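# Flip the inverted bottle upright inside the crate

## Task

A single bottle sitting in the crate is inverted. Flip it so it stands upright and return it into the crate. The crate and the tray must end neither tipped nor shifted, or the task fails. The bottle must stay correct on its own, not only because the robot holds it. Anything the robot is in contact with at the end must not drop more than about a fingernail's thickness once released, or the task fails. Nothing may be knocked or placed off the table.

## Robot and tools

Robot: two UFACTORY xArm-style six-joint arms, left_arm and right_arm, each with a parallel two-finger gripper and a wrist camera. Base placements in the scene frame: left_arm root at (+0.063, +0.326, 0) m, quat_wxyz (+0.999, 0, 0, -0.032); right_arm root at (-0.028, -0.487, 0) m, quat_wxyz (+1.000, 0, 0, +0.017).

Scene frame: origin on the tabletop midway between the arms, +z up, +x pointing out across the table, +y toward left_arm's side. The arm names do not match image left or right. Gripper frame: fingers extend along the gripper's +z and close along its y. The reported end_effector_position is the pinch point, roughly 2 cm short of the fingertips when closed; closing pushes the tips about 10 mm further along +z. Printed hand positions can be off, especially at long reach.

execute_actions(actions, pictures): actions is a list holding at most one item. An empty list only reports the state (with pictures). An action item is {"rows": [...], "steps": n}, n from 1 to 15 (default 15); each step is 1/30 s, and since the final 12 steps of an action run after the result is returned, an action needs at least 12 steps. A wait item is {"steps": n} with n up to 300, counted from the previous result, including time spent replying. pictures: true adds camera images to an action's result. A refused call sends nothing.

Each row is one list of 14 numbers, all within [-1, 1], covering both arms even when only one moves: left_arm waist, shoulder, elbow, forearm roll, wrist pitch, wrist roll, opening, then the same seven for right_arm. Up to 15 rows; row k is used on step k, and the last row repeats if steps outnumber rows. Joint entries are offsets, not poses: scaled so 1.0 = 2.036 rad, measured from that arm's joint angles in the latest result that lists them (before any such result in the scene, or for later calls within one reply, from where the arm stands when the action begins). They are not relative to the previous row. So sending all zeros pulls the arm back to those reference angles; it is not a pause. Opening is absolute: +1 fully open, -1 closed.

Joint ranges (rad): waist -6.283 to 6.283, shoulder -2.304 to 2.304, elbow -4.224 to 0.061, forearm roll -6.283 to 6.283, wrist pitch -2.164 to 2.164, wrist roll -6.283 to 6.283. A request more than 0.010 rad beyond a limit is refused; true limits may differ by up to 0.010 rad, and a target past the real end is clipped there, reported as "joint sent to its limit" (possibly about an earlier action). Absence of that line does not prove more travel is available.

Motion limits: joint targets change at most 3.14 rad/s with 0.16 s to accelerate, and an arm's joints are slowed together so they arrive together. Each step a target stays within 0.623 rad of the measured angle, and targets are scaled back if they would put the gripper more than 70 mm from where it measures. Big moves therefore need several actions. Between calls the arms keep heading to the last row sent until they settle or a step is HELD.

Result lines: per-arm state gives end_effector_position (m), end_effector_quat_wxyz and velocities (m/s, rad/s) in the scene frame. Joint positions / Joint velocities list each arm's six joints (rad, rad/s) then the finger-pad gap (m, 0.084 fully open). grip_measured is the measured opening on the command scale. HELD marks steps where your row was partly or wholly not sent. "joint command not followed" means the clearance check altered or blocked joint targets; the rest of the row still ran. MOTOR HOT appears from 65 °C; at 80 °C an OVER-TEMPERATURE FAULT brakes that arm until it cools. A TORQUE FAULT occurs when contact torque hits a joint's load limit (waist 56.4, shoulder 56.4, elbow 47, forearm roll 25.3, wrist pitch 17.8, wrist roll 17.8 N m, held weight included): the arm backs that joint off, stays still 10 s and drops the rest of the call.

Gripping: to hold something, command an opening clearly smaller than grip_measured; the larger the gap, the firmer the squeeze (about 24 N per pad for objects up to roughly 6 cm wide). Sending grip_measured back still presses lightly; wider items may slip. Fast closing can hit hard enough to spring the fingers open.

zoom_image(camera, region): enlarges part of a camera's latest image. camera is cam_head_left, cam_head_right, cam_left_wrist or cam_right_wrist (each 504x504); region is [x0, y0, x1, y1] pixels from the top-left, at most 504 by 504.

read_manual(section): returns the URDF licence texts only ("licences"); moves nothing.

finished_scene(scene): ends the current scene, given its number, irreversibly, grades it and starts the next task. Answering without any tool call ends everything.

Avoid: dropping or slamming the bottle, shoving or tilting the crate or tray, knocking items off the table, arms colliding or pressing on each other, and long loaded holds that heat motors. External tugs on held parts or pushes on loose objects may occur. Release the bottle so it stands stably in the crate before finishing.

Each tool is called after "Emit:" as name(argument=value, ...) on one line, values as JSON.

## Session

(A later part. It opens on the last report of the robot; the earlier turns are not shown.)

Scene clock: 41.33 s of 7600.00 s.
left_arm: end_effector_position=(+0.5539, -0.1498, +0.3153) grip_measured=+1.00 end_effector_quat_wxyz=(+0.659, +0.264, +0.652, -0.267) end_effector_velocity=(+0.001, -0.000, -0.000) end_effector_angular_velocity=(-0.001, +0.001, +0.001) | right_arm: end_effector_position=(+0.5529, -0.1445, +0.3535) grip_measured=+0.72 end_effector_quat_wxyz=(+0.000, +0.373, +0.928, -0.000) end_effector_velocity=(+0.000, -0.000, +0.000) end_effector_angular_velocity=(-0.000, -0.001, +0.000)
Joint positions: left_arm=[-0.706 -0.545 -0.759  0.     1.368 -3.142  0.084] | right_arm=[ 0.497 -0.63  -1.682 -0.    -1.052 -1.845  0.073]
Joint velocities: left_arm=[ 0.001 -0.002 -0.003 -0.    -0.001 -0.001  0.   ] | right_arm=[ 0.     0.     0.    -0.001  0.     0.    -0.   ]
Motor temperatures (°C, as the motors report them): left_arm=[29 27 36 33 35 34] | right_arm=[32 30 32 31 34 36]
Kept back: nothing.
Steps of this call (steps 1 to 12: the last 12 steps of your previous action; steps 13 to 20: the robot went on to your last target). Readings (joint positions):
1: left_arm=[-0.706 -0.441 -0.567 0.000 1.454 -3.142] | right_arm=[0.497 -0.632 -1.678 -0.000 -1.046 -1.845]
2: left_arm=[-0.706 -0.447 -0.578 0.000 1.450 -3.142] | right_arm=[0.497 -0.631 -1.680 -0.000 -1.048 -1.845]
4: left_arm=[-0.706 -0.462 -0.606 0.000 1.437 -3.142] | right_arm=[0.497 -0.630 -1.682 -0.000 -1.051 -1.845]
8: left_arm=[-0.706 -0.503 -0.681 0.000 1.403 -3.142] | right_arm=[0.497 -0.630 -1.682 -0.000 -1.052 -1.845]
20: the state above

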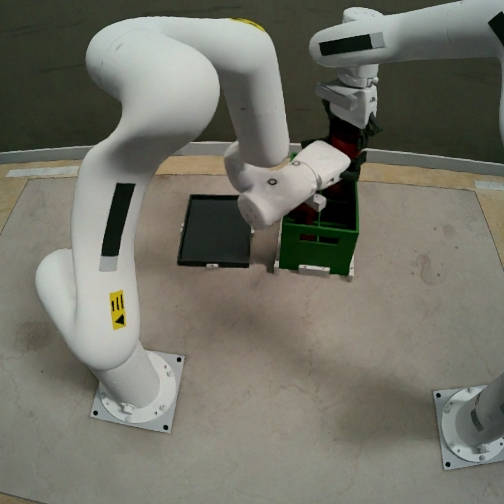

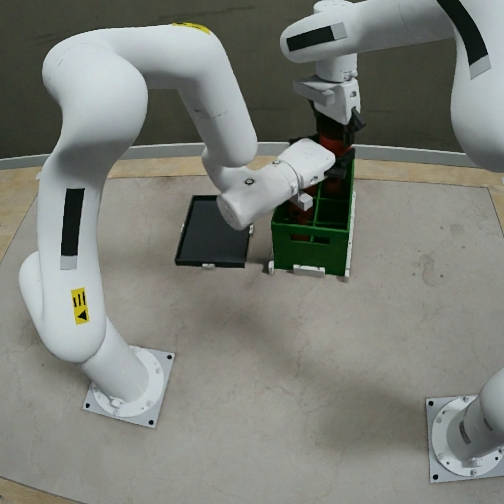

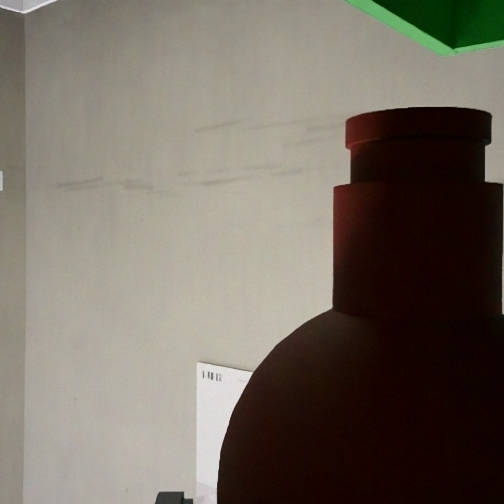

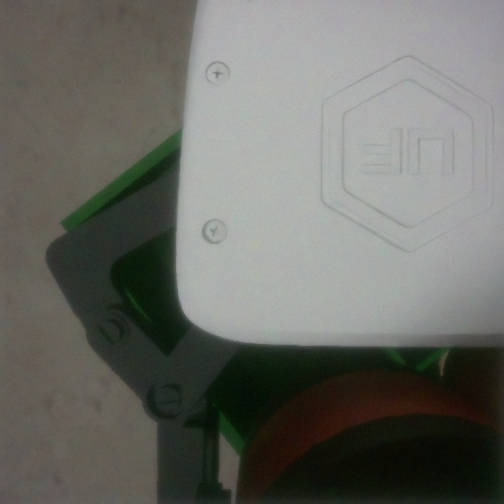

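Emit:
execute_actions(actions=[{"rows": [
[0,0,0,0,0,0,0.92, 0,0,0,0,0,0,-1],
[0,0,0,0,0,0,0.85, 0,0,0,0,0,0,-1],
[0,0,0,0,0,0,0.79, 0,0,0,0,0,0,-1],
[0,0,0,0,0,0,0.74, 0,0,0,0,0,0,-1],
[0,0,0,0,0,0,0.69, 0,0,0,0,0,0,-1],
[0,0,0,0,0,0,0.62, 0,0,0,0,0,0,-1],
[0,0,0,0,0,0,0.5, 0,0,0,0,0,0,-1],
[0,0,0,0,0,0,0.3, 0,0,0,0,0,0,-1],
[0,0,0,0,0,0,0.0, 0,0,0,0,0,0,-1],
[0,0,0,0,0,0,-0.35, 0,0,0,0,0,0,-1],
[0,0,0,0,0,0,-0.7, 0,0,0,0,0,0,-1],
[0,0,0,0,0,0,-1, 0,0,0,0,0,0,-1]
], "steps": 12}])

Emit:
execute_actions(actions=[{"steps": 15}], pictures=true)

Scene clock: 43.20 s of 7600.00 s.
left_arm: end_effector_position=(+0.5540, -0.1499, +0.3154) grip_measured=+1.00 end_effector_quat_wxyz=(+0.659, +0.264, +0.652, -0.267) end_effector_velocity=(-0.000, -0.001, +0.001) end_effector_angular_velocity=(-0.001, -0.001, -0.001) | right_arm: end_effector_position=(+0.5529, -0.1445, +0.3535) grip_measured=+0.72 end_effector_quat_wxyz=(+0.000, +0.373, +0.928, -0.000) end_effector_velocity=(+0.000, -0.000, -0.001) end_effector_angular_velocity=(-0.001, +0.001, +0.000)
Joint positions: left_arm=[-0.706 -0.546 -0.759  0.     1.368 -3.142  0.084] | right_arm=[ 0.497 -0.63  -1.682 -0.    -1.052 -1.845  0.073]
Joint velocities: left_arm=[-0.001  0.001 -0.     0.     0.    -0.     0.   ] | right_arm=[ 0.    -0.001  0.    -0.001  0.     0.    -0.   ]
Motor temperatures (°C, as the motors report them): left_arm=[29 27 36 33 35 34] | right_arm=[32 30 32 31 34 36]
Kept back: the last 12 steps of this action.
Steps of this call (steps 1 to 15: the robot went on to your last target; steps 16 to 56: nothing new was sent). Readings (joint positions):
1: left_arm=[-0.706 -0.545 -0.759 0.000 1.368 -3.142] | right_arm=[0.497 -0.630 -1.682 -0.000 -1.052 -1.845]
2: left_arm=[-0.706 -0.546 -0.759 0.000 1.368 -3.142] | right_arm=[0.497 -0.630 -1.682 -0.000 -1.052 -1.845]
4: left_arm=[-0.706 -0.546 -0.759 0.000 1.368 -3.142] | right_arm=[0.497 -0.630 -1.682 -0.000 -1.052 -1.845]
8: left_arm=[-0.706 -0.546 -0.759 0.000 1.368 -3.142] | right_arm=[0.497 -0.630 -1.682 -0.000 -1.052 -1.845]
56: the state above

Scene clock: 43.70 s of 7600.00 s.
left_arm: end_effector_position=(+0.5539, -0.1498, +0.3153) grip_measured=+0.72 end_effector_quat_wxyz=(+0.659, +0.264, +0.652, -0.267) end_effector_velocity=(-0.000, +0.001, -0.000) end_effector_angular_velocity=(+0.001, +0.001, +0.001) | right_arm: end_effector_position=(+0.5529, -0.1446, +0.3535) grip_measured=+0.72 end_effector_quat_wxyz=(+0.000, +0.373, +0.928, -0.000) end_effector_velocity=(+0.000, -0.000, +0.000) end_effector_angular_velocity=(-0.000, -0.000, -0.000)
Joint positions: left_arm=[-0.706 -0.545 -0.759  0.     1.368 -3.142  0.074] | right_arm=[ 0.497 -0.63  -1.682 -0.    -1.052 -1.845  0.073]
Joint velocities: left_arm=[ 0.001  0.001  0.002  0.    -0.    -0.     0.   ] | right_arm=[-0.  0.  0. -0.  0. -0.  0.]
Motor temperatures (°C, as the motors report them): left_arm=[29 27 36 33 35 34] | right_arm=[32 30 32 31 34 36]
Kept back: nothing.
Steps of this call (steps 1 to 12: the last 12 steps of your previous action; steps 13 to 15: the robot went on to your last target). Readings (joint positions):
1: left_arm=[-0.706 -0.546 -0.759 0.000 1.368 -3.142] | right_arm=[0.497 -0.630 -1.682 -0.000 -1.052 -1.845]
2: left_arm=[-0.706 -0.546 -0.759 0.000 1.368 -3.142] | right_arm=[0.497 -0.630 -1.682 -0.000 -1.052 -1.845]
4: left_arm=[-0.706 -0.545 -0.759 0.000 1.368 -3.142] | right_arm=[0.497 -0.630 -1.682 -0.000 -1.052 -1.845]
8: left_arm=[-0.706 -0.545 -0.759 0.000 1.368 -3.142] | right_arm=[0.497 -0.630 -1.682 -0.000 -1.052 -1.845]
15: the state above
All arms were judged still, so your last target was given up. Only a new action makes them travel on or press farther. Fingers that are still opening or closing keep moving.

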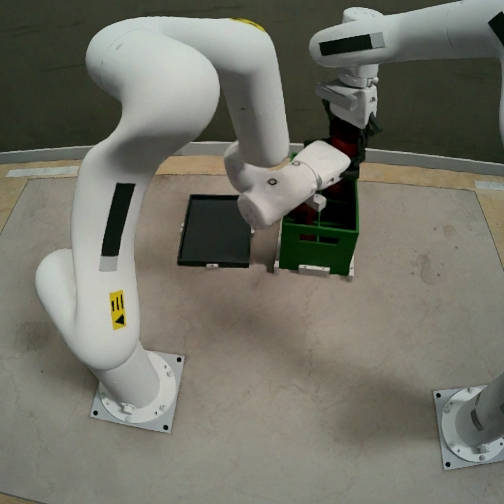

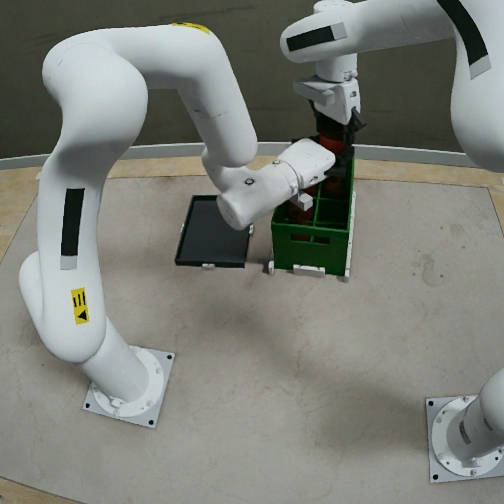

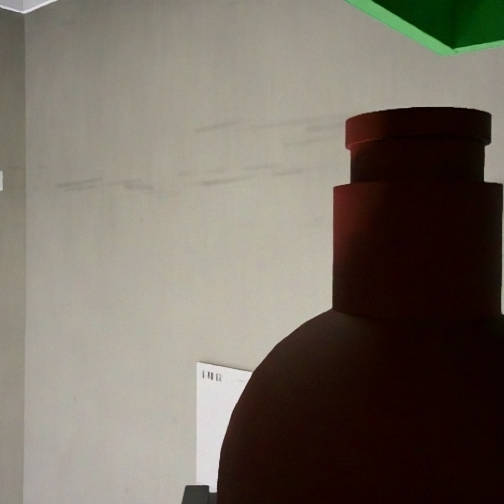

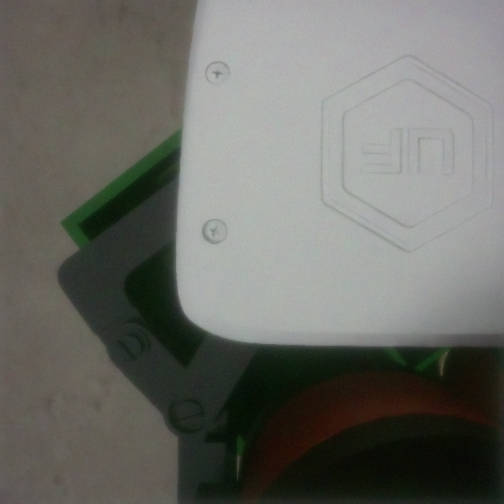

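Emit:
execute_actions(actions=[{"rows": [
[0,0,0,0,0,0,-1, 0,0,0,0,0,0,0.65],
[0,0,0,0,0,0,-1, 0,0,0,0,0,0,0.82],
[0,0,0,0,0,0,-1, 0,0,0,0,0,0,0.94],
[0,0,0,0,0,0,-1, 0,0,0,0,0,0,1],
[0,0,0,0,0,0,-1, 0,0.0005,-0.0013,0,-0.0018,0,1],
[0,0,0,0,0,0,-1, 0,0.0017,-0.0050,0,-0.0067,0,1],
[0,0,0,0,0,0,-1, 0,0.0034,-0.0107,0,-0.0141,0,1],
[0,0,0,0,0,0,-1, 0,0.0053,-0.0182,0,-0.0235,0,1],
[0,0,0,0,0,0,-1, 0,0.0071,-0.0271,0,-0.0342,0,1],
[0,0,0,0,0,0,-1, 0,0.0087,-0.0372,0,-0.0459,0,1],
[0,0,0,0,0,0,-1, 0,0.0100,-0.0476,0,-0.0576,0,1],
[0,0,0,0,0,0,-1, 0,0.0108,-0.0580,0,-0.0688,0,1],
[0,0,0,0,0,0.005,-1, 0,0.0112,-0.0676,0,-0.0788,0,1],
[0,0,0,0,0,0.02,-1, 0,0.0113,-0.0756,0,-0.0869,0,1],
[0,0,0,0,0,1.0,-1, 0,0.0113,-0.0831,0,-0.0944,0,1]
], "steps": 15}])

Emit:
execute_actions(actions=[{"steps": 27}])

Scene clock: 48.57 s of 7600.00 s.
left_arm: end_effector_position=(+0.5538, -0.1498, +0.3151) grip_measured=+0.72 end_effector_quat_wxyz=(+0.658, +0.264, +0.652, -0.267) end_effector_velocity=(-0.003, +0.002, -0.011) end_effector_angular_velocity=(+0.021, +0.020, -0.003) | right_arm: end_effector_position=(+0.5529, -0.1445, +0.3535) grip_measured=+0.89 end_effector_quat_wxyz=(+0.000, +0.373, +0.928, +0.000) end_effector_velocity=(+0.002, +0.003, +0.008) end_effector_angular_velocity=(+0.008, -0.013, +0.003)
Joint positions: left_arm=[-0.706 -0.546 -0.759  0.     1.367 -3.142  0.074] | right_arm=[ 0.497 -0.63  -1.682 -0.    -1.052 -1.845  0.08 ]
Joint velocities: left_arm=[-0.002 -0.005  0.009  0.001 -0.015  0.001  0.   ] | right_arm=[ 0.003  0.005 -0.009  0.001  0.001 -0.001  0.152]
Motor temperatures (°C, as the motors report them): left_arm=[29 27 36 33 35 34] | right_arm=[32 30 32 31 34 36]
Steps of this call (steps 1 to 90: nothing new was sent; then 1.77 s passed at rest; steps 91 to 93: the first 3 steps of this action). Readings (joint positions):
91: left_arm=[-0.706 -0.545 -0.759 0.000 1.368 -3.142] | right_arm=[0.497 -0.630 -1.682 -0.000 -1.052 -1.845]
92: left_arm=[-0.706 -0.545 -0.759 0.000 1.368 -3.142] | right_arm=[0.497 -0.630 -1.682 -0.000 -1.052 -1.845]
93: the state above

Scene clock: 49.47 s of 7600.00 s.
left_arm: end_effector_position=(+0.5539, -0.1498, +0.3153) grip_measured=+0.72 end_effector_quat_wxyz=(+0.679, +0.617, +0.337, +0.210) end_effector_velocity=(+0.001, +0.001, +0.000) end_effector_angular_velocity=(+2.243, -2.177, +0.034) | right_arm: end_effector_position=(+0.5529, -0.1446, +0.4448) grip_measured=+1.00 end_effector_quat_wxyz=(+0.000, +0.373, +0.928, -0.000) end_effector_velocity=(+0.000, +0.000, +0.002) end_effector_angular_velocity=(+0.002, -0.002, -0.001)
Joint positions: left_arm=[-0.706 -0.545 -0.759  0.     1.368 -1.771  0.074] | right_arm=[ 0.497 -0.608 -1.851 -0.    -1.244 -1.845  0.084]
Joint velocities: left_arm=[ 0.001  0.    -0.    -0.    -0.     3.126  0.   ] | right_arm=[ 0.     0.001 -0.002  0.001 -0.     0.     0.   ]
Motor temperatures (°C, as the motors report them): left_arm=[29 27 36 33 35 34] | right_arm=[32 30 32 31 34 36]
Kept back: nothing.
Steps of this call (steps 1 to 12: the last 12 steps of your previous action; steps 13 to 27: the robot went on to your last target). Readings (joint positions):
1: left_arm=[-0.706 -0.546 -0.758 0.000 1.367 -3.142] | right_arm=[0.498 -0.630 -1.683 -0.000 -1.052 -1.845]
2: left_arm=[-0.706 -0.546 -0.758 0.000 1.367 -3.142] | right_arm=[0.498 -0.630 -1.683 -0.000 -1.052 -1.845]
4: left_arm=[-0.706 -0.546 -0.758 0.000 1.367 -3.142] | right_arm=[0.497 -0.629 -1.688 -0.000 -1.060 -1.845]
8: left_arm=[-0.706 -0.546 -0.759 0.000 1.368 -3.142] | right_arm=[0.497 -0.617 -1.734 -0.000 -1.118 -1.845]
27: the state above

Emit:
execute_actions(actions=[{"rows": [[0,0,0,0,0,0.8698,-1, 0,0,0,0,0,0,1]], "steps": 12}])

Emit:
execute_actions(actions=[{"steps": 24}], pictures=true)

Scene clock: 49.77 s of 7600.00 s.
left_arm: end_effector_position=(+0.5539, -0.1498, +0.3153) grip_measured=+0.72 end_effector_quat_wxyz=(+0.576, +0.693, +0.122, +0.416) end_effector_velocity=(-0.000, +0.000, -0.001) end_effector_angular_velocity=(+0.200, -0.192, +0.003) | right_arm: end_effector_position=(+0.5529, -0.1446, +0.4450) grip_measured=+1.00 end_effector_quat_wxyz=(+0.000, +0.373, +0.928, -0.000) end_effector_velocity=(-0.000, +0.000, +0.001) end_effector_angular_velocity=(+0.001, -0.001, -0.000)
Joint positions: left_arm=[-0.706 -0.545 -0.759  0.     1.368 -1.12   0.074] | right_arm=[ 0.497 -0.607 -1.851 -0.    -1.244 -1.845  0.084]
Joint velocities: left_arm=[-0.    -0.     0.001 -0.     0.     0.277  0.   ] | right_arm=[-0.     0.001 -0.     0.     0.     0.    -0.   ]
Motor temperatures (°C, as the motors report them): left_arm=[29 27 36 33 35 34] | right_arm=[32 30 32 31 34 36]
Kept back: the last 12 steps of this action.
Steps of this call (steps 1 to 9: the robot went on to your last target). Readings (joint positions):
1: left_arm=[-0.706 -0.545 -0.759 0.000 1.368 -1.666] | right_arm=[0.497 -0.608 -1.851 -0.000 -1.244 -1.845]
2: left_arm=[-0.706 -0.545 -0.759 0.000 1.368 -1.561] | right_arm=[0.497 -0.608 -1.851 -0.000 -1.244 -1.845]
4: left_arm=[-0.706 -0.545 -0.759 0.000 1.368 -1.358] | right_arm=[0.497 -0.607 -1.851 -0.000 -1.244 -1.845]
8: left_arm=[-0.706 -0.545 -0.759 0.000 1.368 -1.134] | right_arm=[0.497 -0.607 -1.851 -0.000 -1.244 -1.845]
9: the state above

Scene clock: 50.57 s of 7600.00 s.
left_arm: end_effector_position=(+0.5539, -0.1498, +0.3153) grip_measured=+0.72 end_effector_quat_wxyz=(+0.267, +0.652, -0.264, +0.659) end_effector_velocity=(+0.001, +0.001, -0.001) end_effector_angular_velocity=(+0.006, -0.004, +0.002) | right_arm: end_effector_position=(+0.5529, -0.1446, +0.4448) grip_measured=+1.00 end_effector_quat_wxyz=(+0.000, +0.373, +0.928, -0.000) end_effector_velocity=(+0.000, -0.000, -0.000) end_effector_angular_velocity=(-0.002, -0.001, +0.001)
Joint positions: left_arm=[-0.706 -0.545 -0.759  0.     1.368 -0.001  0.074] | right_arm=[ 0.497 -0.608 -1.851 -0.    -1.244 -1.845  0.084]
Joint velocities: left_arm=[ 0.002  0.     0.001  0.    -0.     0.007  0.   ] | right_arm=[ 0.    -0.    -0.    -0.002 -0.    -0.001 -0.   ]
Motor temperatures (°C, as the motors report them): left_arm=[29 27 36 33 35 34] | right_arm=[32 30 32 31 34 36]
Kept back: nothing.
Steps of this call (steps 1 to 12: the last 12 steps of your previous action; steps 13 to 24: the robot went on to your last target). Readings (joint positions):
1: left_arm=[-0.706 -0.545 -0.759 0.000 1.368 -1.113] | right_arm=[0.497 -0.607 -1.851 -0.000 -1.244 -1.845]
2: left_arm=[-0.706 -0.545 -0.759 0.000 1.368 -1.100] | right_arm=[0.497 -0.607 -1.851 -0.000 -1.244 -1.845]
4: left_arm=[-0.706 -0.545 -0.759 0.000 1.368 -1.028] | right_arm=[0.497 -0.608 -1.851 -0.000 -1.244 -1.845]
8: left_arm=[-0.706 -0.545 -0.759 0.000 1.368 -0.686] | right_arm=[0.497 -0.608 -1.851 -0.000 -1.244 -1.845]
24: the state above

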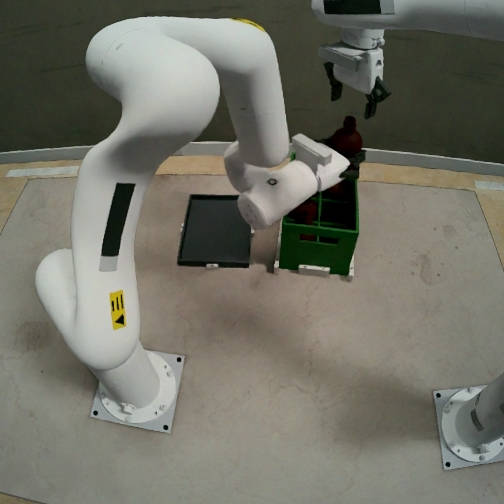

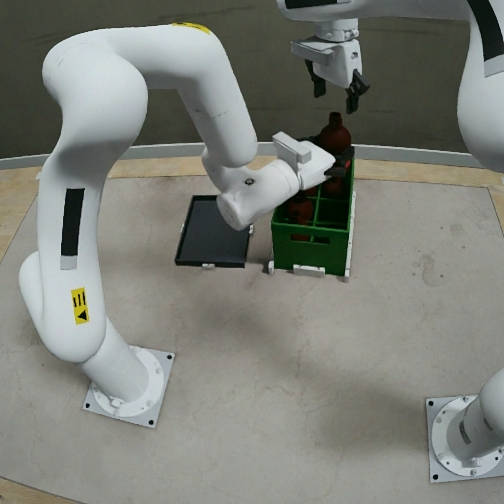

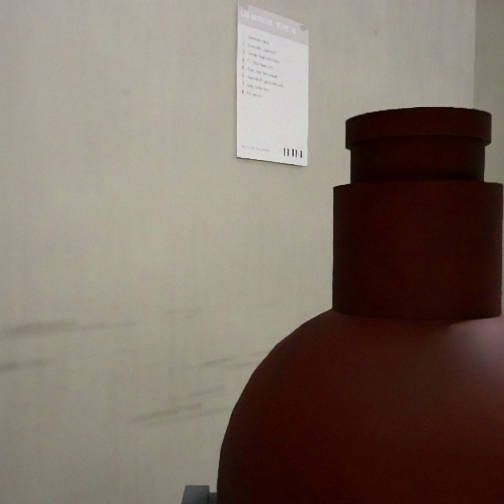

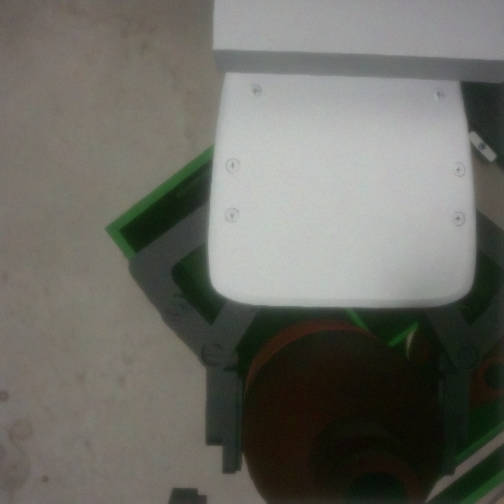

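Emit:
zoom_image(camera="cam_right_wrist", region=[200, 300, 504, 504])

Region (200, 300, 504, 504) of cam_right_wrist's 504x504 image, scaled by 1.658, with more detail than that image has; it fills the top 338 rows of this view, and the rest is white.

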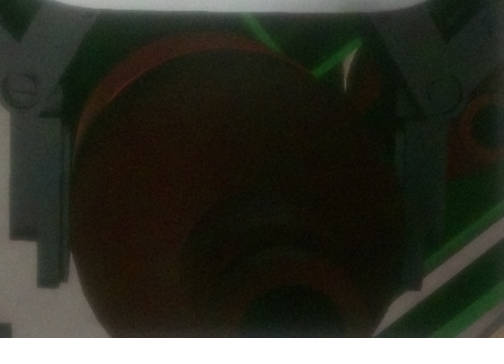

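Emit:
execute_actions(actions=[{"rows": [
[0,0,0,0,0,0.0004,-1, 0,0,0.0011,0,0.0011,0,0.88],
[0,0,0,0,0,0.0004,-1, 0,0,0.0041,0,0.0041,0,0.74],
[0,0,0,0,0,0.0004,-1, 0,0,0.0084,0,0.0084,0,0.6],
[0,0,0,0,0,0.0004,-1, 0,0,0.0139,0,0.0139,0,0.46],
[0,0,0,0,0,0.0004,-1, 0,-0.0002,0.0198,0,0.0200,0,0.33],
[0,0,0,0,0,0.0004,-1, 0,-0.0005,0.0259,0,0.0264,0,0.22],
[0,0,0,0,0,0.0004,-1, 0,-0.0010,0.0320,0,0.0330,0,0.15],
[0,0,0,0,0,0.0004,-1, 0,-0.0015,0.0374,0,0.0389,0,0.12],
[0,0,0,0,0,0.0004,-1, 0,-0.0021,0.0422,0,0.0443,0,0.1],
[0,0,0,0,0,0.0004,-1, 0,-0.0026,0.0458,0,0.0484,0,0.1],
[0,0,0,0,0,0.0004,-1, 0,-0.0029,0.0482,0,0.0511,0,0.1],
[0,0,0,0,0,0.0004,-1, 0,-0.0030,0.0491,0,0.0521,0,0.1]
], "steps": 12}])

Emit:
execute_actions(actions=[{"steps": 19}], pictures=true)

Scene clock: 52.33 s of 7600.00 s.
left_arm: end_effector_position=(+0.5539, -0.1498, +0.3153) grip_measured=+0.72 end_effector_quat_wxyz=(+0.267, +0.652, -0.264, +0.659) end_effector_velocity=(+0.000, -0.000, +0.000) end_effector_angular_velocity=(+0.000, -0.002, -0.000) | right_arm: end_effector_position=(+0.5529, -0.1446, +0.4448) grip_measured=+1.00 end_effector_quat_wxyz=(+0.000, +0.373, +0.928, -0.000) end_effector_velocity=(+0.000, -0.000, +0.000) end_effector_angular_velocity=(-0.000, -0.001, -0.000)
Joint positions: left_arm=[-0.706 -0.545 -0.759  0.     1.368  0.     0.074] | right_arm=[ 0.497 -0.608 -1.851 -0.    -1.244 -1.845  0.084]
Joint velocities: left_arm=[ 0.    -0.001 -0.002  0.     0.     0.002 -0.   ] | right_arm=[-0.  0.  0. -0.  0.  0.  0.]
Motor temperatures (°C, as the motors report them): left_arm=[29 27 36 33 35 34] | right_arm=[32 30 32 31 34 36]
Kept back: the last 12 steps of this action.
Steps of this call (steps 1 to 30: the robot went on to your last target; steps 31 to 53: nothing new was sent). Readings (joint positions):
1: left_arm=[-0.706 -0.545 -0.759 0.000 1.368 -0.001] | right_arm=[0.497 -0.608 -1.851 -0.000 -1.244 -1.845]
2: left_arm=[-0.706 -0.545 -0.759 0.000 1.368 -0.000] | right_arm=[0.497 -0.608 -1.851 -0.000 -1.244 -1.845]
4: left_arm=[-0.706 -0.545 -0.759 0.000 1.368 -0.000] | right_arm=[0.497 -0.608 -1.851 -0.000 -1.244 -1.845]
8: left_arm=[-0.706 -0.545 -0.759 0.000 1.368 -0.000] | right_arm=[0.497 -0.608 -1.851 -0.000 -1.244 -1.845]
53: the state above

Scene clock: 52.97 s of 7600.00 s.
left_arm: end_effector_position=(+0.5539, -0.1498, +0.3153) grip_measured=+0.72 end_effector_quat_wxyz=(+0.267, +0.652, -0.264, +0.659) end_effector_velocity=(-0.001, -0.001, +0.001) end_effector_angular_velocity=(-0.001, -0.001, -0.001) | right_arm: end_effector_position=(+0.5529, -0.1445, +0.3961) grip_measured=+0.09 end_effector_quat_wxyz=(+0.000, +0.373, +0.928, +0.000) end_effector_velocity=(-0.000, +0.000, -0.001) end_effector_angular_velocity=(+0.001, +0.000, -0.000)
Joint positions: left_arm=[-0.706 -0.545 -0.759  0.     1.368  0.     0.074] | right_arm=[ 0.497 -0.613 -1.752 -0.    -1.138 -1.845  0.048]
Joint velocities: left_arm=[-0.001  0.001 -0.     0.     0.     0.    -0.   ] | right_arm=[-0.    -0.     0.002  0.001  0.002 -0.    -0.   ]
Motor temperatures (°C, as the motors report them): left_arm=[29 27 36 33 35 34] | right_arm=[32 30 32 31 34 36]
Kept back: nothing.
Steps of this call (steps 1 to 12: the last 12 steps of your previous action; steps 13 to 19: the robot went on to your last target). Readings (joint positions):
1: left_arm=[-0.706 -0.545 -0.759 0.000 1.368 0.000] | right_arm=[0.497 -0.608 -1.851 -0.000 -1.243 -1.845]
2: left_arm=[-0.706 -0.545 -0.759 0.000 1.368 0.000] | right_arm=[0.497 -0.607 -1.850 -0.000 -1.242 -1.845]
4: left_arm=[-0.706 -0.545 -0.759 0.000 1.368 0.000] | right_arm=[0.497 -0.607 -1.841 -0.000 -1.233 -1.845]
8: left_arm=[-0.706 -0.545 -0.759 0.000 1.368 0.000] | right_arm=[0.497 -0.609 -1.800 -0.000 -1.191 -1.845]
19: the state above

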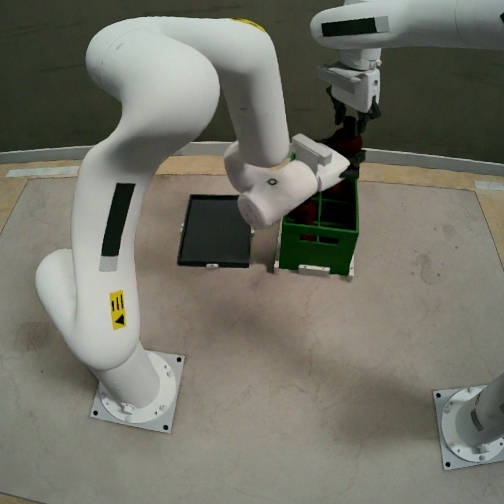

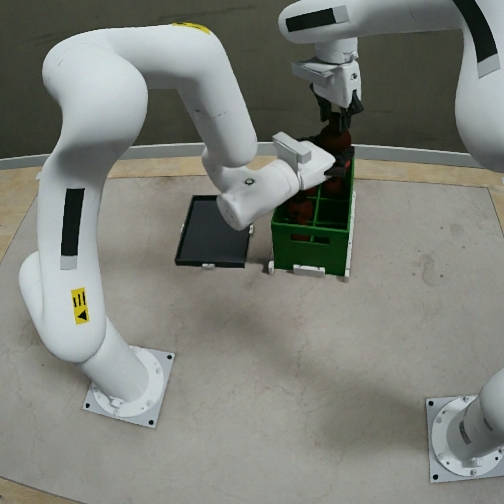

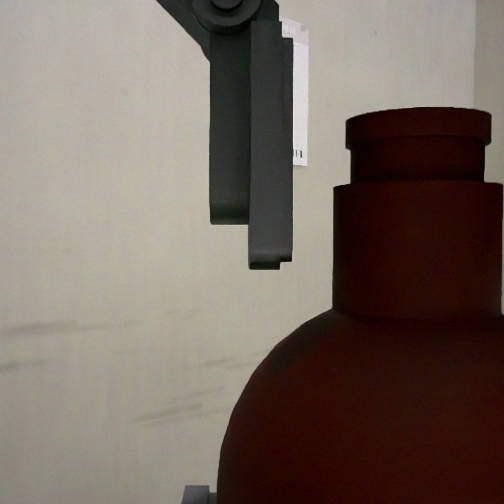

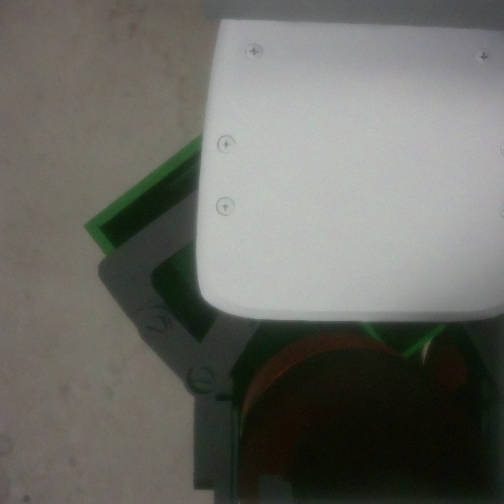

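Emit:
execute_actions(actions=[{"rows": [
[0,0,0,0,0,0,-1, 0,-0.0001,0.0007,0,0.0008,0,0.05],
[0,0,0,0,0,0,-1, 0,-0.0002,0.0015,0,0.0017,0,-0.02],
[0,0,0,0,0,0,-1, 0,-0.0003,0.0022,0,0.0025,0,-0.09],
[0,0,0,0,0,0,-1, 0,-0.0003,0.0022,0,0.0025,0,-0.15],
[0,0,0,0,0,0,-1, 0,-0.0003,0.0022,0,0.0025,0,-0.21],
[0,0,0,0,0,0,-1, 0,-0.0003,0.0022,0,0.0025,0,-0.26],
[0,0,0,0,0,0,-1, 0,-0.0003,0.0022,0,0.0025,0,-0.31],
[0,0,0,0,0,0,-1, 0,-0.0003,0.0022,0,0.0025,0,-0.36],
[0,0,0,0,0,0,-1, 0,-0.0003,0.0022,0,0.0025,0,-0.43],
[0,0,0,0,0,0,-1, 0,-0.0003,0.0022,0,0.0025,0,-0.55],
[0,0,0,0,0,0,-1, 0,-0.0003,0.0022,0,0.0025,0,-0.75],
[0,0,0,0,0,0,-1, 0,-0.0003,0.0022,0,0.0025,0,-1]
], "steps": 12}])

Emit:
execute_actions(actions=[{"steps": 14}], pictures=true)

Scene clock: 58.87 s of 7600.00 s.
left_arm: end_effector_position=(+0.5539, -0.1498, +0.3153) grip_measured=+0.72 end_effector_quat_wxyz=(+0.267, +0.652, -0.264, +0.659) end_effector_velocity=(-0.000, -0.001, +0.000) end_effector_angular_velocity=(-0.000, -0.000, -0.001) | right_arm: end_effector_position=(+0.5528, -0.1446, +0.3956) grip_measured=+0.09 end_effector_quat_wxyz=(+0.000, +0.373, +0.928, -0.000) end_effector_velocity=(-0.000, +0.000, +0.001) end_effector_angular_velocity=(+0.000, -0.001, +0.001)
Joint positions: left_arm=[-0.706 -0.545 -0.759  0.     1.368  0.     0.074] | right_arm=[ 0.497 -0.614 -1.751 -0.    -1.138 -1.845  0.048]
Joint velocities: left_arm=[-0.001 -0.    -0.001  0.     0.     0.     0.   ] | right_arm=[ 0.     0.001 -0.    -0.     0.    -0.    -0.   ]
Motor temperatures (°C, as the motors report them): left_arm=[29 27 36 33 35 34] | right_arm=[32 30 32 31 34 36]
Kept back: the last 12 steps of this action.
Steps of this call (steps 1 to 15: the robot went on to your last target; steps 16 to 90: nothing new was sent; then 2.90 s passed at rest). Readings (joint positions):
1: left_arm=[-0.706 -0.545 -0.759 0.000 1.368 0.000] | right_arm=[0.497 -0.613 -1.752 -0.000 -1.138 -1.845]
2: left_arm=[-0.706 -0.545 -0.759 0.000 1.368 0.000] | right_arm=[0.497 -0.613 -1.752 -0.000 -1.138 -1.845]
4: left_arm=[-0.706 -0.545 -0.759 0.000 1.368 0.000] | right_arm=[0.497 -0.614 -1.751 -0.000 -1.138 -1.845]
8: left_arm=[-0.706 -0.545 -0.759 0.000 1.368 0.000] | right_arm=[0.497 -0.614 -1.751 -0.000 -1.138 -1.845]
90: the state above

Scene clock: 59.33 s of 7600.00 s.
left_arm: end_effector_position=(+0.5539, -0.1498, +0.3154) grip_measured=+0.72 end_effector_quat_wxyz=(+0.267, +0.652, -0.264, +0.659) end_effector_velocity=(-0.001, +0.001, -0.002) end_effector_angular_velocity=(+0.003, +0.002, +0.000) | right_arm: end_effector_position=(+0.5529, -0.1445, +0.3937) grip_measured=-0.33 end_effector_quat_wxyz=(+0.000, +0.373, +0.928, +0.000) end_effector_velocity=(+0.000, -0.000, -0.001) end_effector_angular_velocity=(-0.001, +0.000, +0.001)
Joint positions: left_arm=[-0.706 -0.545 -0.759  0.     1.368  0.     0.074] | right_arm=[ 0.497 -0.614 -1.747 -0.    -1.133 -1.845  0.03 ]
Joint velocities: left_arm=[ 0.001  0.     0.004  0.    -0.     0.     0.   ] | right_arm=[-0.    -0.001  0.    -0.     0.    -0.001  0.   ]
Motor temperatures (°C, as the motors report them): left_arm=[29 27 36 33 35 34] | right_arm=[32 30 32 31 34 36]
Kept back: nothing.
Steps of this call (steps 1 to 12: the last 12 steps of your previous action; steps 13 to 14: the robot went on to your last target). Readings (joint positions):
1: left_arm=[-0.706 -0.545 -0.759 0.000 1.368 0.000] | right_arm=[0.497 -0.614 -1.751 -0.000 -1.137 -1.845]
2: left_arm=[-0.706 -0.545 -0.759 0.000 1.368 0.000] | right_arm=[0.497 -0.614 -1.751 -0.000 -1.137 -1.845]
4: left_arm=[-0.706 -0.545 -0.759 0.000 1.368 0.000] | right_arm=[0.497 -0.614 -1.749 -0.000 -1.134 -1.845]
8: left_arm=[-0.706 -0.545 -0.759 0.000 1.368 0.000] | right_arm=[0.497 -0.614 -1.747 -0.000 -1.133 -1.845]
14: the state above

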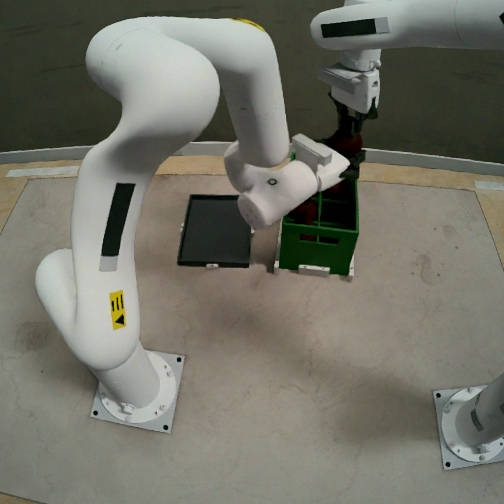

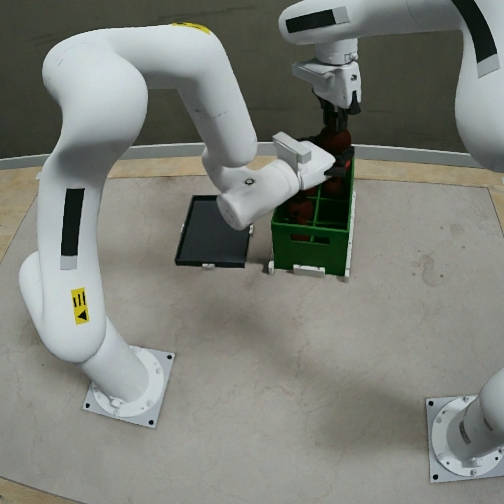

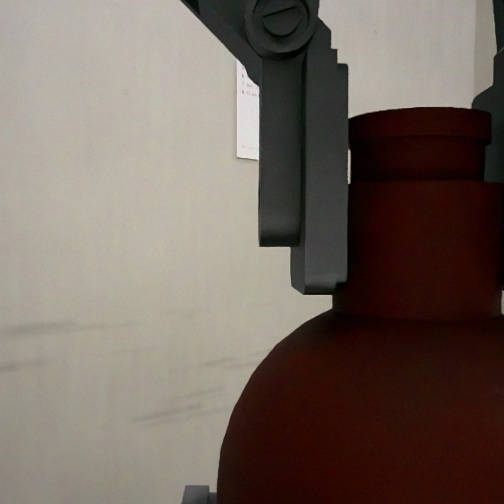

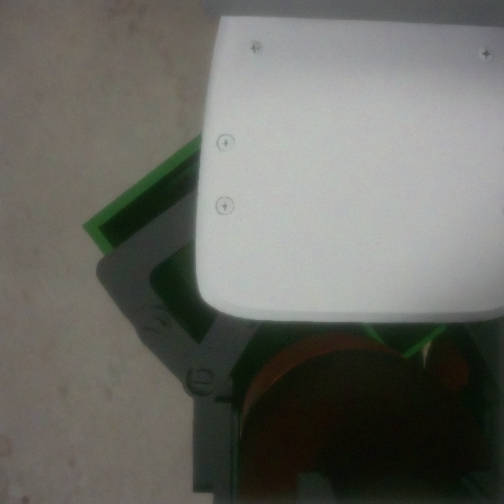

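Emit:
execute_actions(actions=[{"rows": [
[0,0,0,0,0,0,0.65, 0,0,0,0,0,0,-1],
[0,0,0,0,0,0,0.82, 0,0,0,0,0,0,-1],
[0,0,0,0,0,0,0.94, 0,0,0,0,0,0,-1],
[0,0.0040,0.0075,0,0.0035,0,1, 0,0,0,0,0,0.0134,-1],
[0,0.0120,0.0226,0,0.0105,0,1, 0,0,0,0,0,0.0402,-1],
[0,0.0241,0.0451,0,0.0210,0,1, 0,0,0,0,0,0.0805,-1],
[0,0.0381,0.0714,0,0.0333,0,1, 0,0,0,0,0,0.1275,-1],
[0,0.0529,0.0990,0,0.0462,0,1, 0,0,0,0,0,0.1766,-1],
[0,0.0676,0.1266,0,0.0590,0,1, 0,0,0,0,0,0.2258,-1],
[0,0.0823,0.1542,0,0.0719,0,1, 0,0,0,0,0,0.2750,-1],
[0,0.0970,0.1818,0,0.0848,0,1, 0,0,0,0,0,0.3242,-1],
[0,0.1111,0.2081,0,0.0970,0,1, 0,0,0,0,0,0.3712,-1],
[0,0.1224,0.2294,0,0.1070,0,1, 0,0,0,0,0,0.4092,-1],
[0,0.1298,0.2432,0,0.1134,0,1, 0,0,0,0,0,0.4338,-1],
[0,0.1338,0.2507,0,0.1169,0,1, 0,0,0,0,0,0.4472,-1]
], "steps": 15}])

Emit:
execute_actions(actions=[{"steps": 18}])

Emit:
execute_actions(actions=[{"rows": [
[0,0,0,0,0,0,1, 0,-0.0003,0.0015,0,0.0018,0.004,-1],
[0,0,0,0,0,0,1, 0,-0.0010,0.0056,0,0.0066,0.004,-1],
[0,0,0,0,0,0,1, 0,-0.0023,0.0118,0,0.0141,0.004,-1],
[0,0,0,0,0,0,1, 0,-0.0041,0.0195,0,0.0236,0.004,-1],
[0,0,0,0,0,0,1, 0,-0.0066,0.0280,0,0.0346,0.004,-1],
[0,0,0,0,0,0,1, 0,-0.0097,0.0370,0,0.0467,0.004,-1],
[0,0,0,0,0,0,1, 0,-0.0135,0.0458,0,0.0593,0.004,-1],
[0,0,0,0,0,0,1, 0,-0.0177,0.0543,0,0.0720,0.004,-1],
[0,0,0,0,0,0,1, 0,-0.0223,0.0620,0,0.0843,0.004,-1],
[0,0,0,0,0,0,1, 0,-0.0270,0.0687,0,0.0957,0.004,-1],
[0,0,0,0,0,0,1, 0,-0.0315,0.0744,0,0.1059,0.004,-1],
[0,0,0,0,0,0,1, 0,-0.0356,0.0789,0,0.1145,0.004,-1],
[0,0,0,0,0,0,1, 0,-0.0389,0.0822,0,0.1211,0.004,-1],
[0,0,0,0,0,0,1, 0,-0.0411,0.0843,0,0.1254,0.004,-1],
[0,0,0,0,0,0,1, 0,-0.0419,0.0850,0,0.1269,0.004,-1]
], "steps": 15}])

Emit:
execute_actions(actions=[{"steps": 20}], pictures=true)

Scene clock: 61.23 s of 7600.00 s.
left_arm: end_effector_position=(+0.5540, -0.1498, +0.3157) grip_measured=+0.88 end_effector_quat_wxyz=(+0.267, +0.652, -0.264, +0.659) end_effector_velocity=(+0.004, -0.000, +0.009) end_effector_angular_velocity=(-0.017, -0.016, +0.004) | right_arm: end_effector_position=(+0.5528, -0.1446, +0.3935) grip_measured=-0.33 end_effector_quat_wxyz=(+0.000, +0.373, +0.928, -0.000) end_effector_velocity=(-0.003, -0.001, -0.007) end_effector_angular_velocity=(-0.009, +0.015, +0.001)
Joint positions: left_arm=[-0.706 -0.545 -0.759  0.     1.369 -0.     0.08 ] | right_arm=[ 0.497 -0.614 -1.747 -0.    -1.133 -1.845  0.03 ]
Joint velocities: left_arm=[ 0.003  0.004 -0.007 -0.001  0.012 -0.001  0.153] | right_arm=[ 0.001 -0.005  0.008 -0.    -0.005 -0.001 -0.   ]
Motor temperatures (°C, as the motors report them): left_arm=[29 28 36 33 35 34] | right_arm=[32 30 32 31 34 36]
Steps of this call (steps 1 to 15: the robot went on to your last target; steps 16 to 54: nothing new was sent; steps 55 to 57: the first 3 steps of this action). Readings (joint positions):
55: left_arm=[-0.706 -0.545 -0.759 0.000 1.368 0.000] | right_arm=[0.497 -0.614 -1.747 -0.000 -1.133 -1.845]
56: left_arm=[-0.706 -0.545 -0.759 0.000 1.368 0.000] | right_arm=[0.497 -0.614 -1.747 -0.000 -1.133 -1.845]
57: the state above

Scene clock: 61.83 s of 7600.00 s.
left_arm: end_effector_position=(+0.4151, -0.0151, +0.3125) grip_measured=+1.00 end_effector_quat_wxyz=(+0.267, +0.652, -0.264, +0.659) end_effector_velocity=(-0.005, +0.003, +0.007) end_effector_angular_velocity=(-0.016, -0.018, -0.003) | right_arm: end_effector_position=(+0.5529, -0.1445, +0.3937) grip_measured=-0.33 end_effector_quat_wxyz=(+0.000, +0.740, +0.673, +0.000) end_effector_velocity=(-0.000, +0.000, +0.000) end_effector_angular_velocity=(+0.001, -0.000, -0.145)
Joint positions: left_arm=[-0.706 -0.275 -0.251  0.     1.605  0.     0.084] | right_arm=[ 0.497 -0.614 -1.747 -0.    -1.133 -0.943  0.03 ]
Joint velocities: left_arm=[-0.002  0.014  0.015  0.002  0.025  0.001  0.   ] | right_arm=[0.    0.    0.    0.001 0.    0.145 0.   ]
Motor temperatures (°C, as the motors report them): left_arm=[29 28 36 33 35 34] | right_arm=[32 30 32 31 34 36]
Kept back: nothing.
Steps of this call (steps 1 to 12: the last 12 steps of your previous action; steps 13 to 18: the robot went on to your last target). Readings (joint positions):
1: left_arm=[-0.706 -0.545 -0.758 0.000 1.369 -0.000] | right_arm=[0.497 -0.614 -1.747 -0.000 -1.133 -1.844]
2: left_arm=[-0.706 -0.542 -0.752 0.000 1.373 -0.000] | right_arm=[0.497 -0.614 -1.747 -0.000 -1.133 -1.834]
4: left_arm=[-0.706 -0.522 -0.715 0.000 1.390 -0.000] | right_arm=[0.497 -0.614 -1.747 -0.000 -1.133 -1.776]
8: left_arm=[-0.706 -0.434 -0.550 0.000 1.466 0.000] | right_arm=[0.497 -0.614 -1.747 -0.000 -1.133 -1.517]
18: the state above

Scene clock: 61.93 s of 7600.00 s.
left_arm: end_effector_position=(+0.4155, -0.0156, +0.3128) grip_measured=+1.00 end_effector_quat_wxyz=(+0.267, +0.652, -0.264, +0.659) end_effector_velocity=(+0.003, -0.004, +0.001) end_effector_angular_velocity=(-0.002, -0.002, -0.001) | right_arm: end_effector_position=(+0.5532, -0.1444, +0.3907) grip_measured=-0.33 end_effector_quat_wxyz=(+0.000, +0.742, +0.670, +0.001) end_effector_velocity=(+0.004, +0.003, -0.093) end_effector_angular_velocity=(+0.014, -0.020, -0.022)
Joint positions: left_arm=[-0.706 -0.275 -0.253  0.     1.605  0.     0.084] | right_arm=[ 0.497 -0.615 -1.742 -0.    -1.125 -0.937  0.03 ]
Joint velocities: left_arm=[-0.001 -0.006 -0.013  0.    -0.004 -0.     0.   ] | right_arm=[-0.    -0.025  0.169  0.002  0.219  0.021  0.   ]
Motor temperatures (°C, as the motors report them): left_arm=[29 28 36 33 35 34] | right_arm=[32 30 32 31 34 36]
Steps of this call (steps 1 to 3: the first 3 steps of this action). Readings (joint positions):
1: left_arm=[-0.706 -0.274 -0.251 0.000 1.605 0.000] | right_arm=[0.497 -0.614 -1.747 -0.000 -1.132 -0.939]
2: left_arm=[-0.706 -0.275 -0.252 0.000 1.605 0.000] | right_arm=[0.497 -0.614 -1.746 -0.000 -1.130 -0.938]
3: the state above

Scene clock: 62.60 s of 7600.00 s.
left_arm: end_effector_position=(+0.4151, -0.0152, +0.3125) grip_measured=+1.00 end_effector_quat_wxyz=(+0.267, +0.652, -0.264, +0.659) end_effector_velocity=(-0.001, +0.000, -0.001) end_effector_angular_velocity=(+0.001, +0.002, -0.001) | right_arm: end_effector_position=(+0.5533, -0.1443, +0.2611) grip_measured=-0.33 end_effector_quat_wxyz=(+0.000, +0.743, +0.670, +0.001) end_effector_velocity=(-0.002, -0.001, -0.005) end_effector_angular_velocity=(-0.004, +0.007, +0.001)
Joint positions: left_arm=[-0.706 -0.275 -0.251  0.     1.605  0.     0.084] | right_arm=[ 0.497 -0.698 -1.575 -0.    -0.875 -0.935  0.03 ]
Joint velocities: left_arm=[-0.001 -0.     0.002 -0.    -0.    -0.     0.   ] | right_arm=[ 0.    -0.004  0.006  0.     0.002 -0.    -0.   ]
Motor temperatures (°C, as the motors report them): left_arm=[29 28 36 33 35 34] | right_arm=[32 30 32 31 34 36]
Kept back: nothing.
Steps of this call (steps 1 to 12: the last 12 steps of your previous action; steps 13 to 20: the robot went on to your last target). Readings (joint positions):
1: left_arm=[-0.706 -0.275 -0.253 0.000 1.605 0.000] | right_arm=[0.497 -0.616 -1.734 -0.000 -1.115 -0.936]
2: left_arm=[-0.706 -0.275 -0.253 0.000 1.605 0.000] | right_arm=[0.497 -0.618 -1.723 -0.000 -1.102 -0.936]
4: left_arm=[-0.706 -0.275 -0.252 0.000 1.605 0.000] | right_arm=[0.497 -0.626 -1.694 -0.000 -1.066 -0.935]
8: left_arm=[-0.706 -0.275 -0.252 0.000 1.605 0.000] | right_arm=[0.497 -0.657 -1.628 -0.000 -0.972 -0.935]
20: the state above

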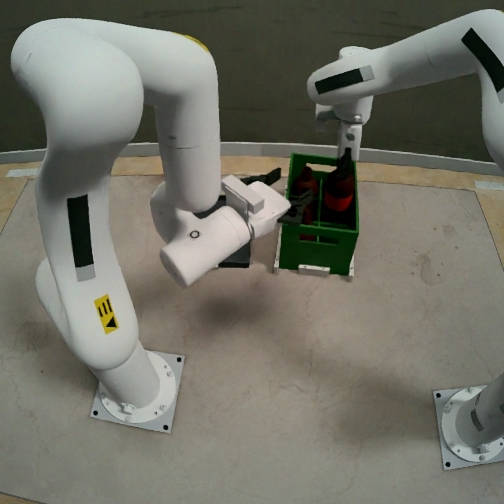

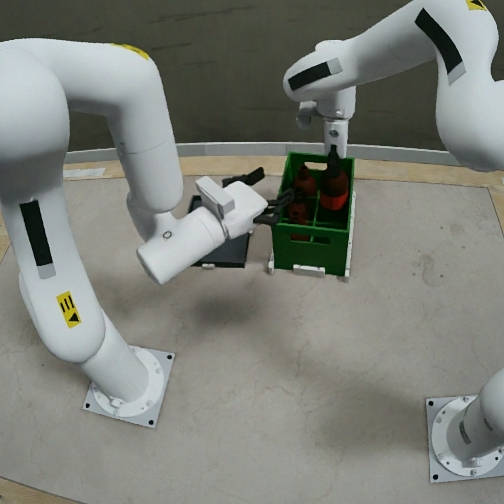

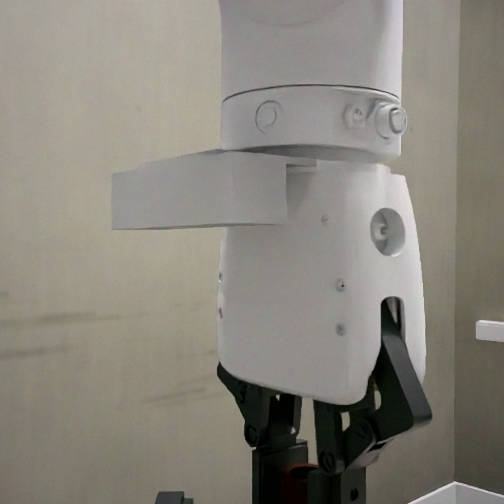

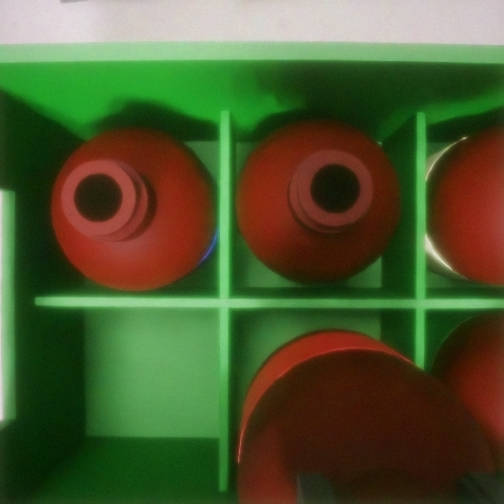

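Emit:
execute_actions(actions=[], pictures=false)

Emit:
execute_actions(actions=[{"rows": [
[0,0,0,0,0,0,1, 0,-0.0006,0.0005,0,0.0011,0,-1],
[0,0,0,0,0,0,1, 0,-0.0024,0.0021,0,0.0045,0,-1],
[0,0,0,0,0,0,1, 0,-0.0052,0.0043,0,0.0095,0,-1],
[0,0,0,0,0,0,1, 0,-0.0089,0.0071,0,0.0160,0,-1],
[0,0,0,0,0,0,1, 0,-0.0134,0.0101,0,0.0235,0,-1],
[0,0,0,0,0,0,1, 0,-0.0185,0.0132,0,0.0317,0,-1],
[0,0,0,0,0,0,1, 0,-0.0242,0.0162,0,0.0404,0,-1],
[0,0,0,0,0,0,1, 0,-0.0301,0.0188,0,0.0489,0,-1],
[0,0,0,0,0,0,1, 0,-0.0362,0.0212,0,0.0574,0,-1],
[0,0,0,0,0,0,1, 0,-0.0420,0.0231,0,0.0651,0,-1],
[0,0,0,0,0,0,1, 0,-0.0475,0.0246,0,0.0721,0,-1],
[0,0,0,0,0,0,1, 0,-0.0523,0.0257,0,0.0780,0,-1],
[0,0,0,0,0,0,1, 0,-0.0562,0.0265,0,0.0827,0,-1],
[0,0,0,0,0,0,1, 0,-0.0589,0.0270,0,0.0859,0,-1],
[0,0,0,0,0,0,1, 0,-0.0602,0.0272,0,0.0874,0,-1]
], "steps": 15}])

Emit:
execute_actions(actions=[{"steps": 22}], pictures=true)

Scene clock: 67.93 s of 7600.00 s.
left_arm: end_effector_position=(+0.4151, -0.0151, +0.3125) grip_measured=+1.00 end_effector_quat_wxyz=(+0.267, +0.652, -0.264, +0.659) end_effector_velocity=(-0.001, -0.001, -0.000) end_effector_angular_velocity=(+0.002, -0.000, -0.002) | right_arm: end_effector_position=(+0.5529, -0.1445, +0.2600) grip_measured=-0.33 end_effector_quat_wxyz=(+0.000, +0.743, +0.670, +0.000) end_effector_velocity=(-0.000, +0.000, +0.000) end_effector_angular_velocity=(+0.001, -0.000, -0.001)
Joint positions: left_arm=[-0.706 -0.275 -0.251  0.     1.605  0.     0.084] | right_arm=[ 0.497 -0.699 -1.574 -0.    -0.874 -0.935  0.03 ]
Joint velocities: left_arm=[-0.002 -0.     0.     0.    -0.     0.001  0.   ] | right_arm=[ 0.     0.001  0.     0.001 -0.     0.001 -0.   ]
Motor temperatures (°C, as the motors report them): left_arm=[29 27 36 33 35 34] | right_arm=[32 30 32 31 34 36]
Kept back: nothing.
Steps of this call (steps 1 to 15: the robot went on to your last target; steps 16 to 90: nothing new was sent; then 2.33 s passed at rest). Readings (joint positions):
1: left_arm=[-0.706 -0.275 -0.251 0.000 1.605 0.000] | right_arm=[0.497 -0.699 -1.575 -0.000 -0.875 -0.935]
2: left_arm=[-0.706 -0.275 -0.251 0.000 1.605 0.000] | right_arm=[0.497 -0.699 -1.575 -0.000 -0.875 -0.935]
4: left_arm=[-0.706 -0.275 -0.251 0.000 1.605 0.000] | right_arm=[0.497 -0.699 -1.575 -0.000 -0.875 -0.935]
8: left_arm=[-0.706 -0.275 -0.251 0.000 1.605 0.000] | right_arm=[0.497 -0.699 -1.574 -0.000 -0.874 -0.935]
90: the state above
All arms were judged still, so your last target was given up. Only a new action makes them travel on or press farther. Fingers that are still opening or closing keep moving.

Scene clock: 68.03 s of 7600.00 s.
left_arm: end_effector_position=(+0.4151, -0.0151, +0.3125) grip_measured=+1.00 end_effector_quat_wxyz=(+0.267, +0.652, -0.264, +0.659) end_effector_velocity=(+0.000, -0.001, +0.000) end_effector_angular_velocity=(-0.000, -0.000, -0.001) | right_arm: end_effector_position=(+0.5533, -0.1443, +0.2577) grip_measured=-0.33 end_effector_quat_wxyz=(+0.000, +0.743, +0.670, +0.001) end_effector_velocity=(+0.005, +0.003, -0.076) end_effector_angular_velocity=(+0.012, -0.019, -0.000)
Joint positions: left_arm=[-0.706 -0.275 -0.251  0.     1.605  0.     0.084] | right_arm=[ 0.497 -0.702 -1.572 -0.    -0.869 -0.935  0.03 ]
Joint velocities: left_arm=[-0.001 -0.    -0.001  0.    -0.    -0.    -0.   ] | right_arm=[ 0.    -0.075  0.06   0.     0.157 -0.     0.   ]
Motor temperatures (°C, as the motors report them): left_arm=[29 27 36 33 35 34] | right_arm=[32 30 32 31 34 36]
Steps of this call (steps 1 to 3: the first 3 steps of this action). Readings (joint positions):
1: left_arm=[-0.706 -0.275 -0.251 0.000 1.605 0.000] | right_arm=[0.497 -0.699 -1.574 -0.000 -0.874 -0.935]
2: left_arm=[-0.706 -0.275 -0.251 0.000 1.605 0.000] | right_arm=[0.497 -0.700 -1.574 -0.000 -0.873 -0.935]
3: the state above

Scene clock: 68.77 s of 7600.00 s.
left_arm: end_effector_position=(+0.4151, -0.0151, +0.3125) grip_measured=+1.00 end_effector_quat_wxyz=(+0.267, +0.652, -0.264, +0.659) end_effector_velocity=(-0.000, -0.000, -0.001) end_effector_angular_velocity=(+0.000, +0.001, -0.001) | right_arm: end_effector_position=(+0.5531, -0.1444, +0.1552) grip_measured=-0.33 end_effector_quat_wxyz=(+0.000, +0.743, +0.670, +0.001) end_effector_velocity=(-0.002, -0.001, -0.003) end_effector_angular_velocity=(-0.003, +0.005, +0.001)
Joint positions: left_arm=[-0.706 -0.275 -0.251  0.     1.605  0.     0.084] | right_arm=[ 0.497 -0.821 -1.519 -0.    -0.697 -0.935  0.03 ]
Joint velocities: left_arm=[-0.001 -0.002 -0.     0.     0.    -0.    -0.   ] | right_arm=[ 0.    -0.003  0.003 -0.     0.    -0.     0.   ]
Motor temperatures (°C, as the motors report them): left_arm=[29 27 36 33 35 34] | right_arm=[32 30 32 31 34 36]
Kept back: nothing.
Steps of this call (steps 1 to 12: the last 12 steps of your previous action; steps 13 to 22: the robot went on to your last target). Readings (joint positions):
1: left_arm=[-0.706 -0.275 -0.251 0.000 1.605 0.000] | right_arm=[0.497 -0.705 -1.570 -0.000 -0.862 -0.935]
2: left_arm=[-0.706 -0.275 -0.251 0.000 1.605 0.000] | right_arm=[0.497 -0.710 -1.566 -0.000 -0.853 -0.935]
4: left_arm=[-0.706 -0.275 -0.251 0.000 1.605 0.000] | right_arm=[0.497 -0.726 -1.555 -0.000 -0.827 -0.935]
8: left_arm=[-0.706 -0.275 -0.251 0.000 1.605 0.000] | right_arm=[0.497 -0.771 -1.532 -0.000 -0.762 -0.935]
22: the state above

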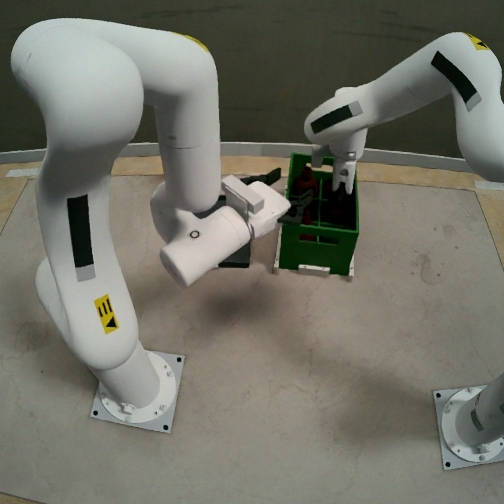

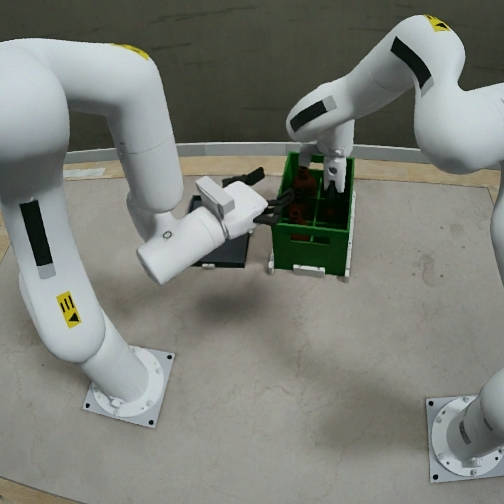

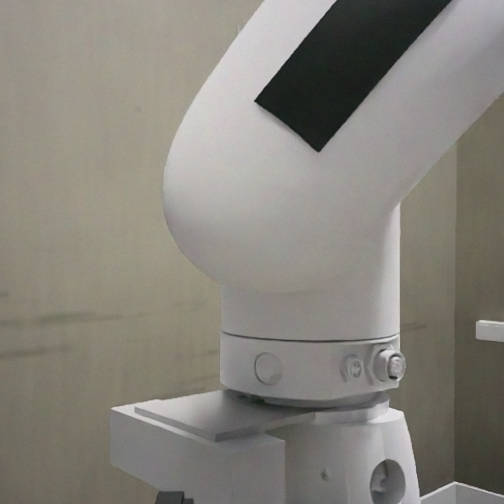

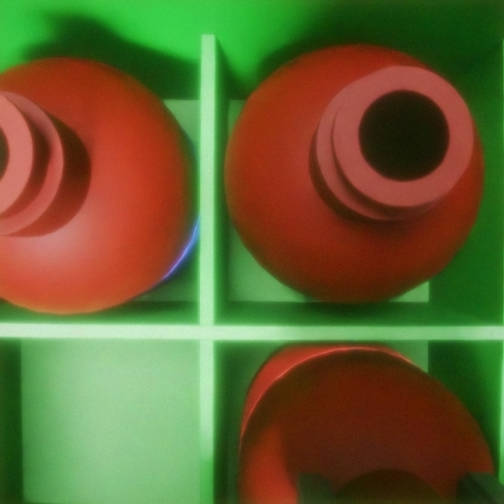

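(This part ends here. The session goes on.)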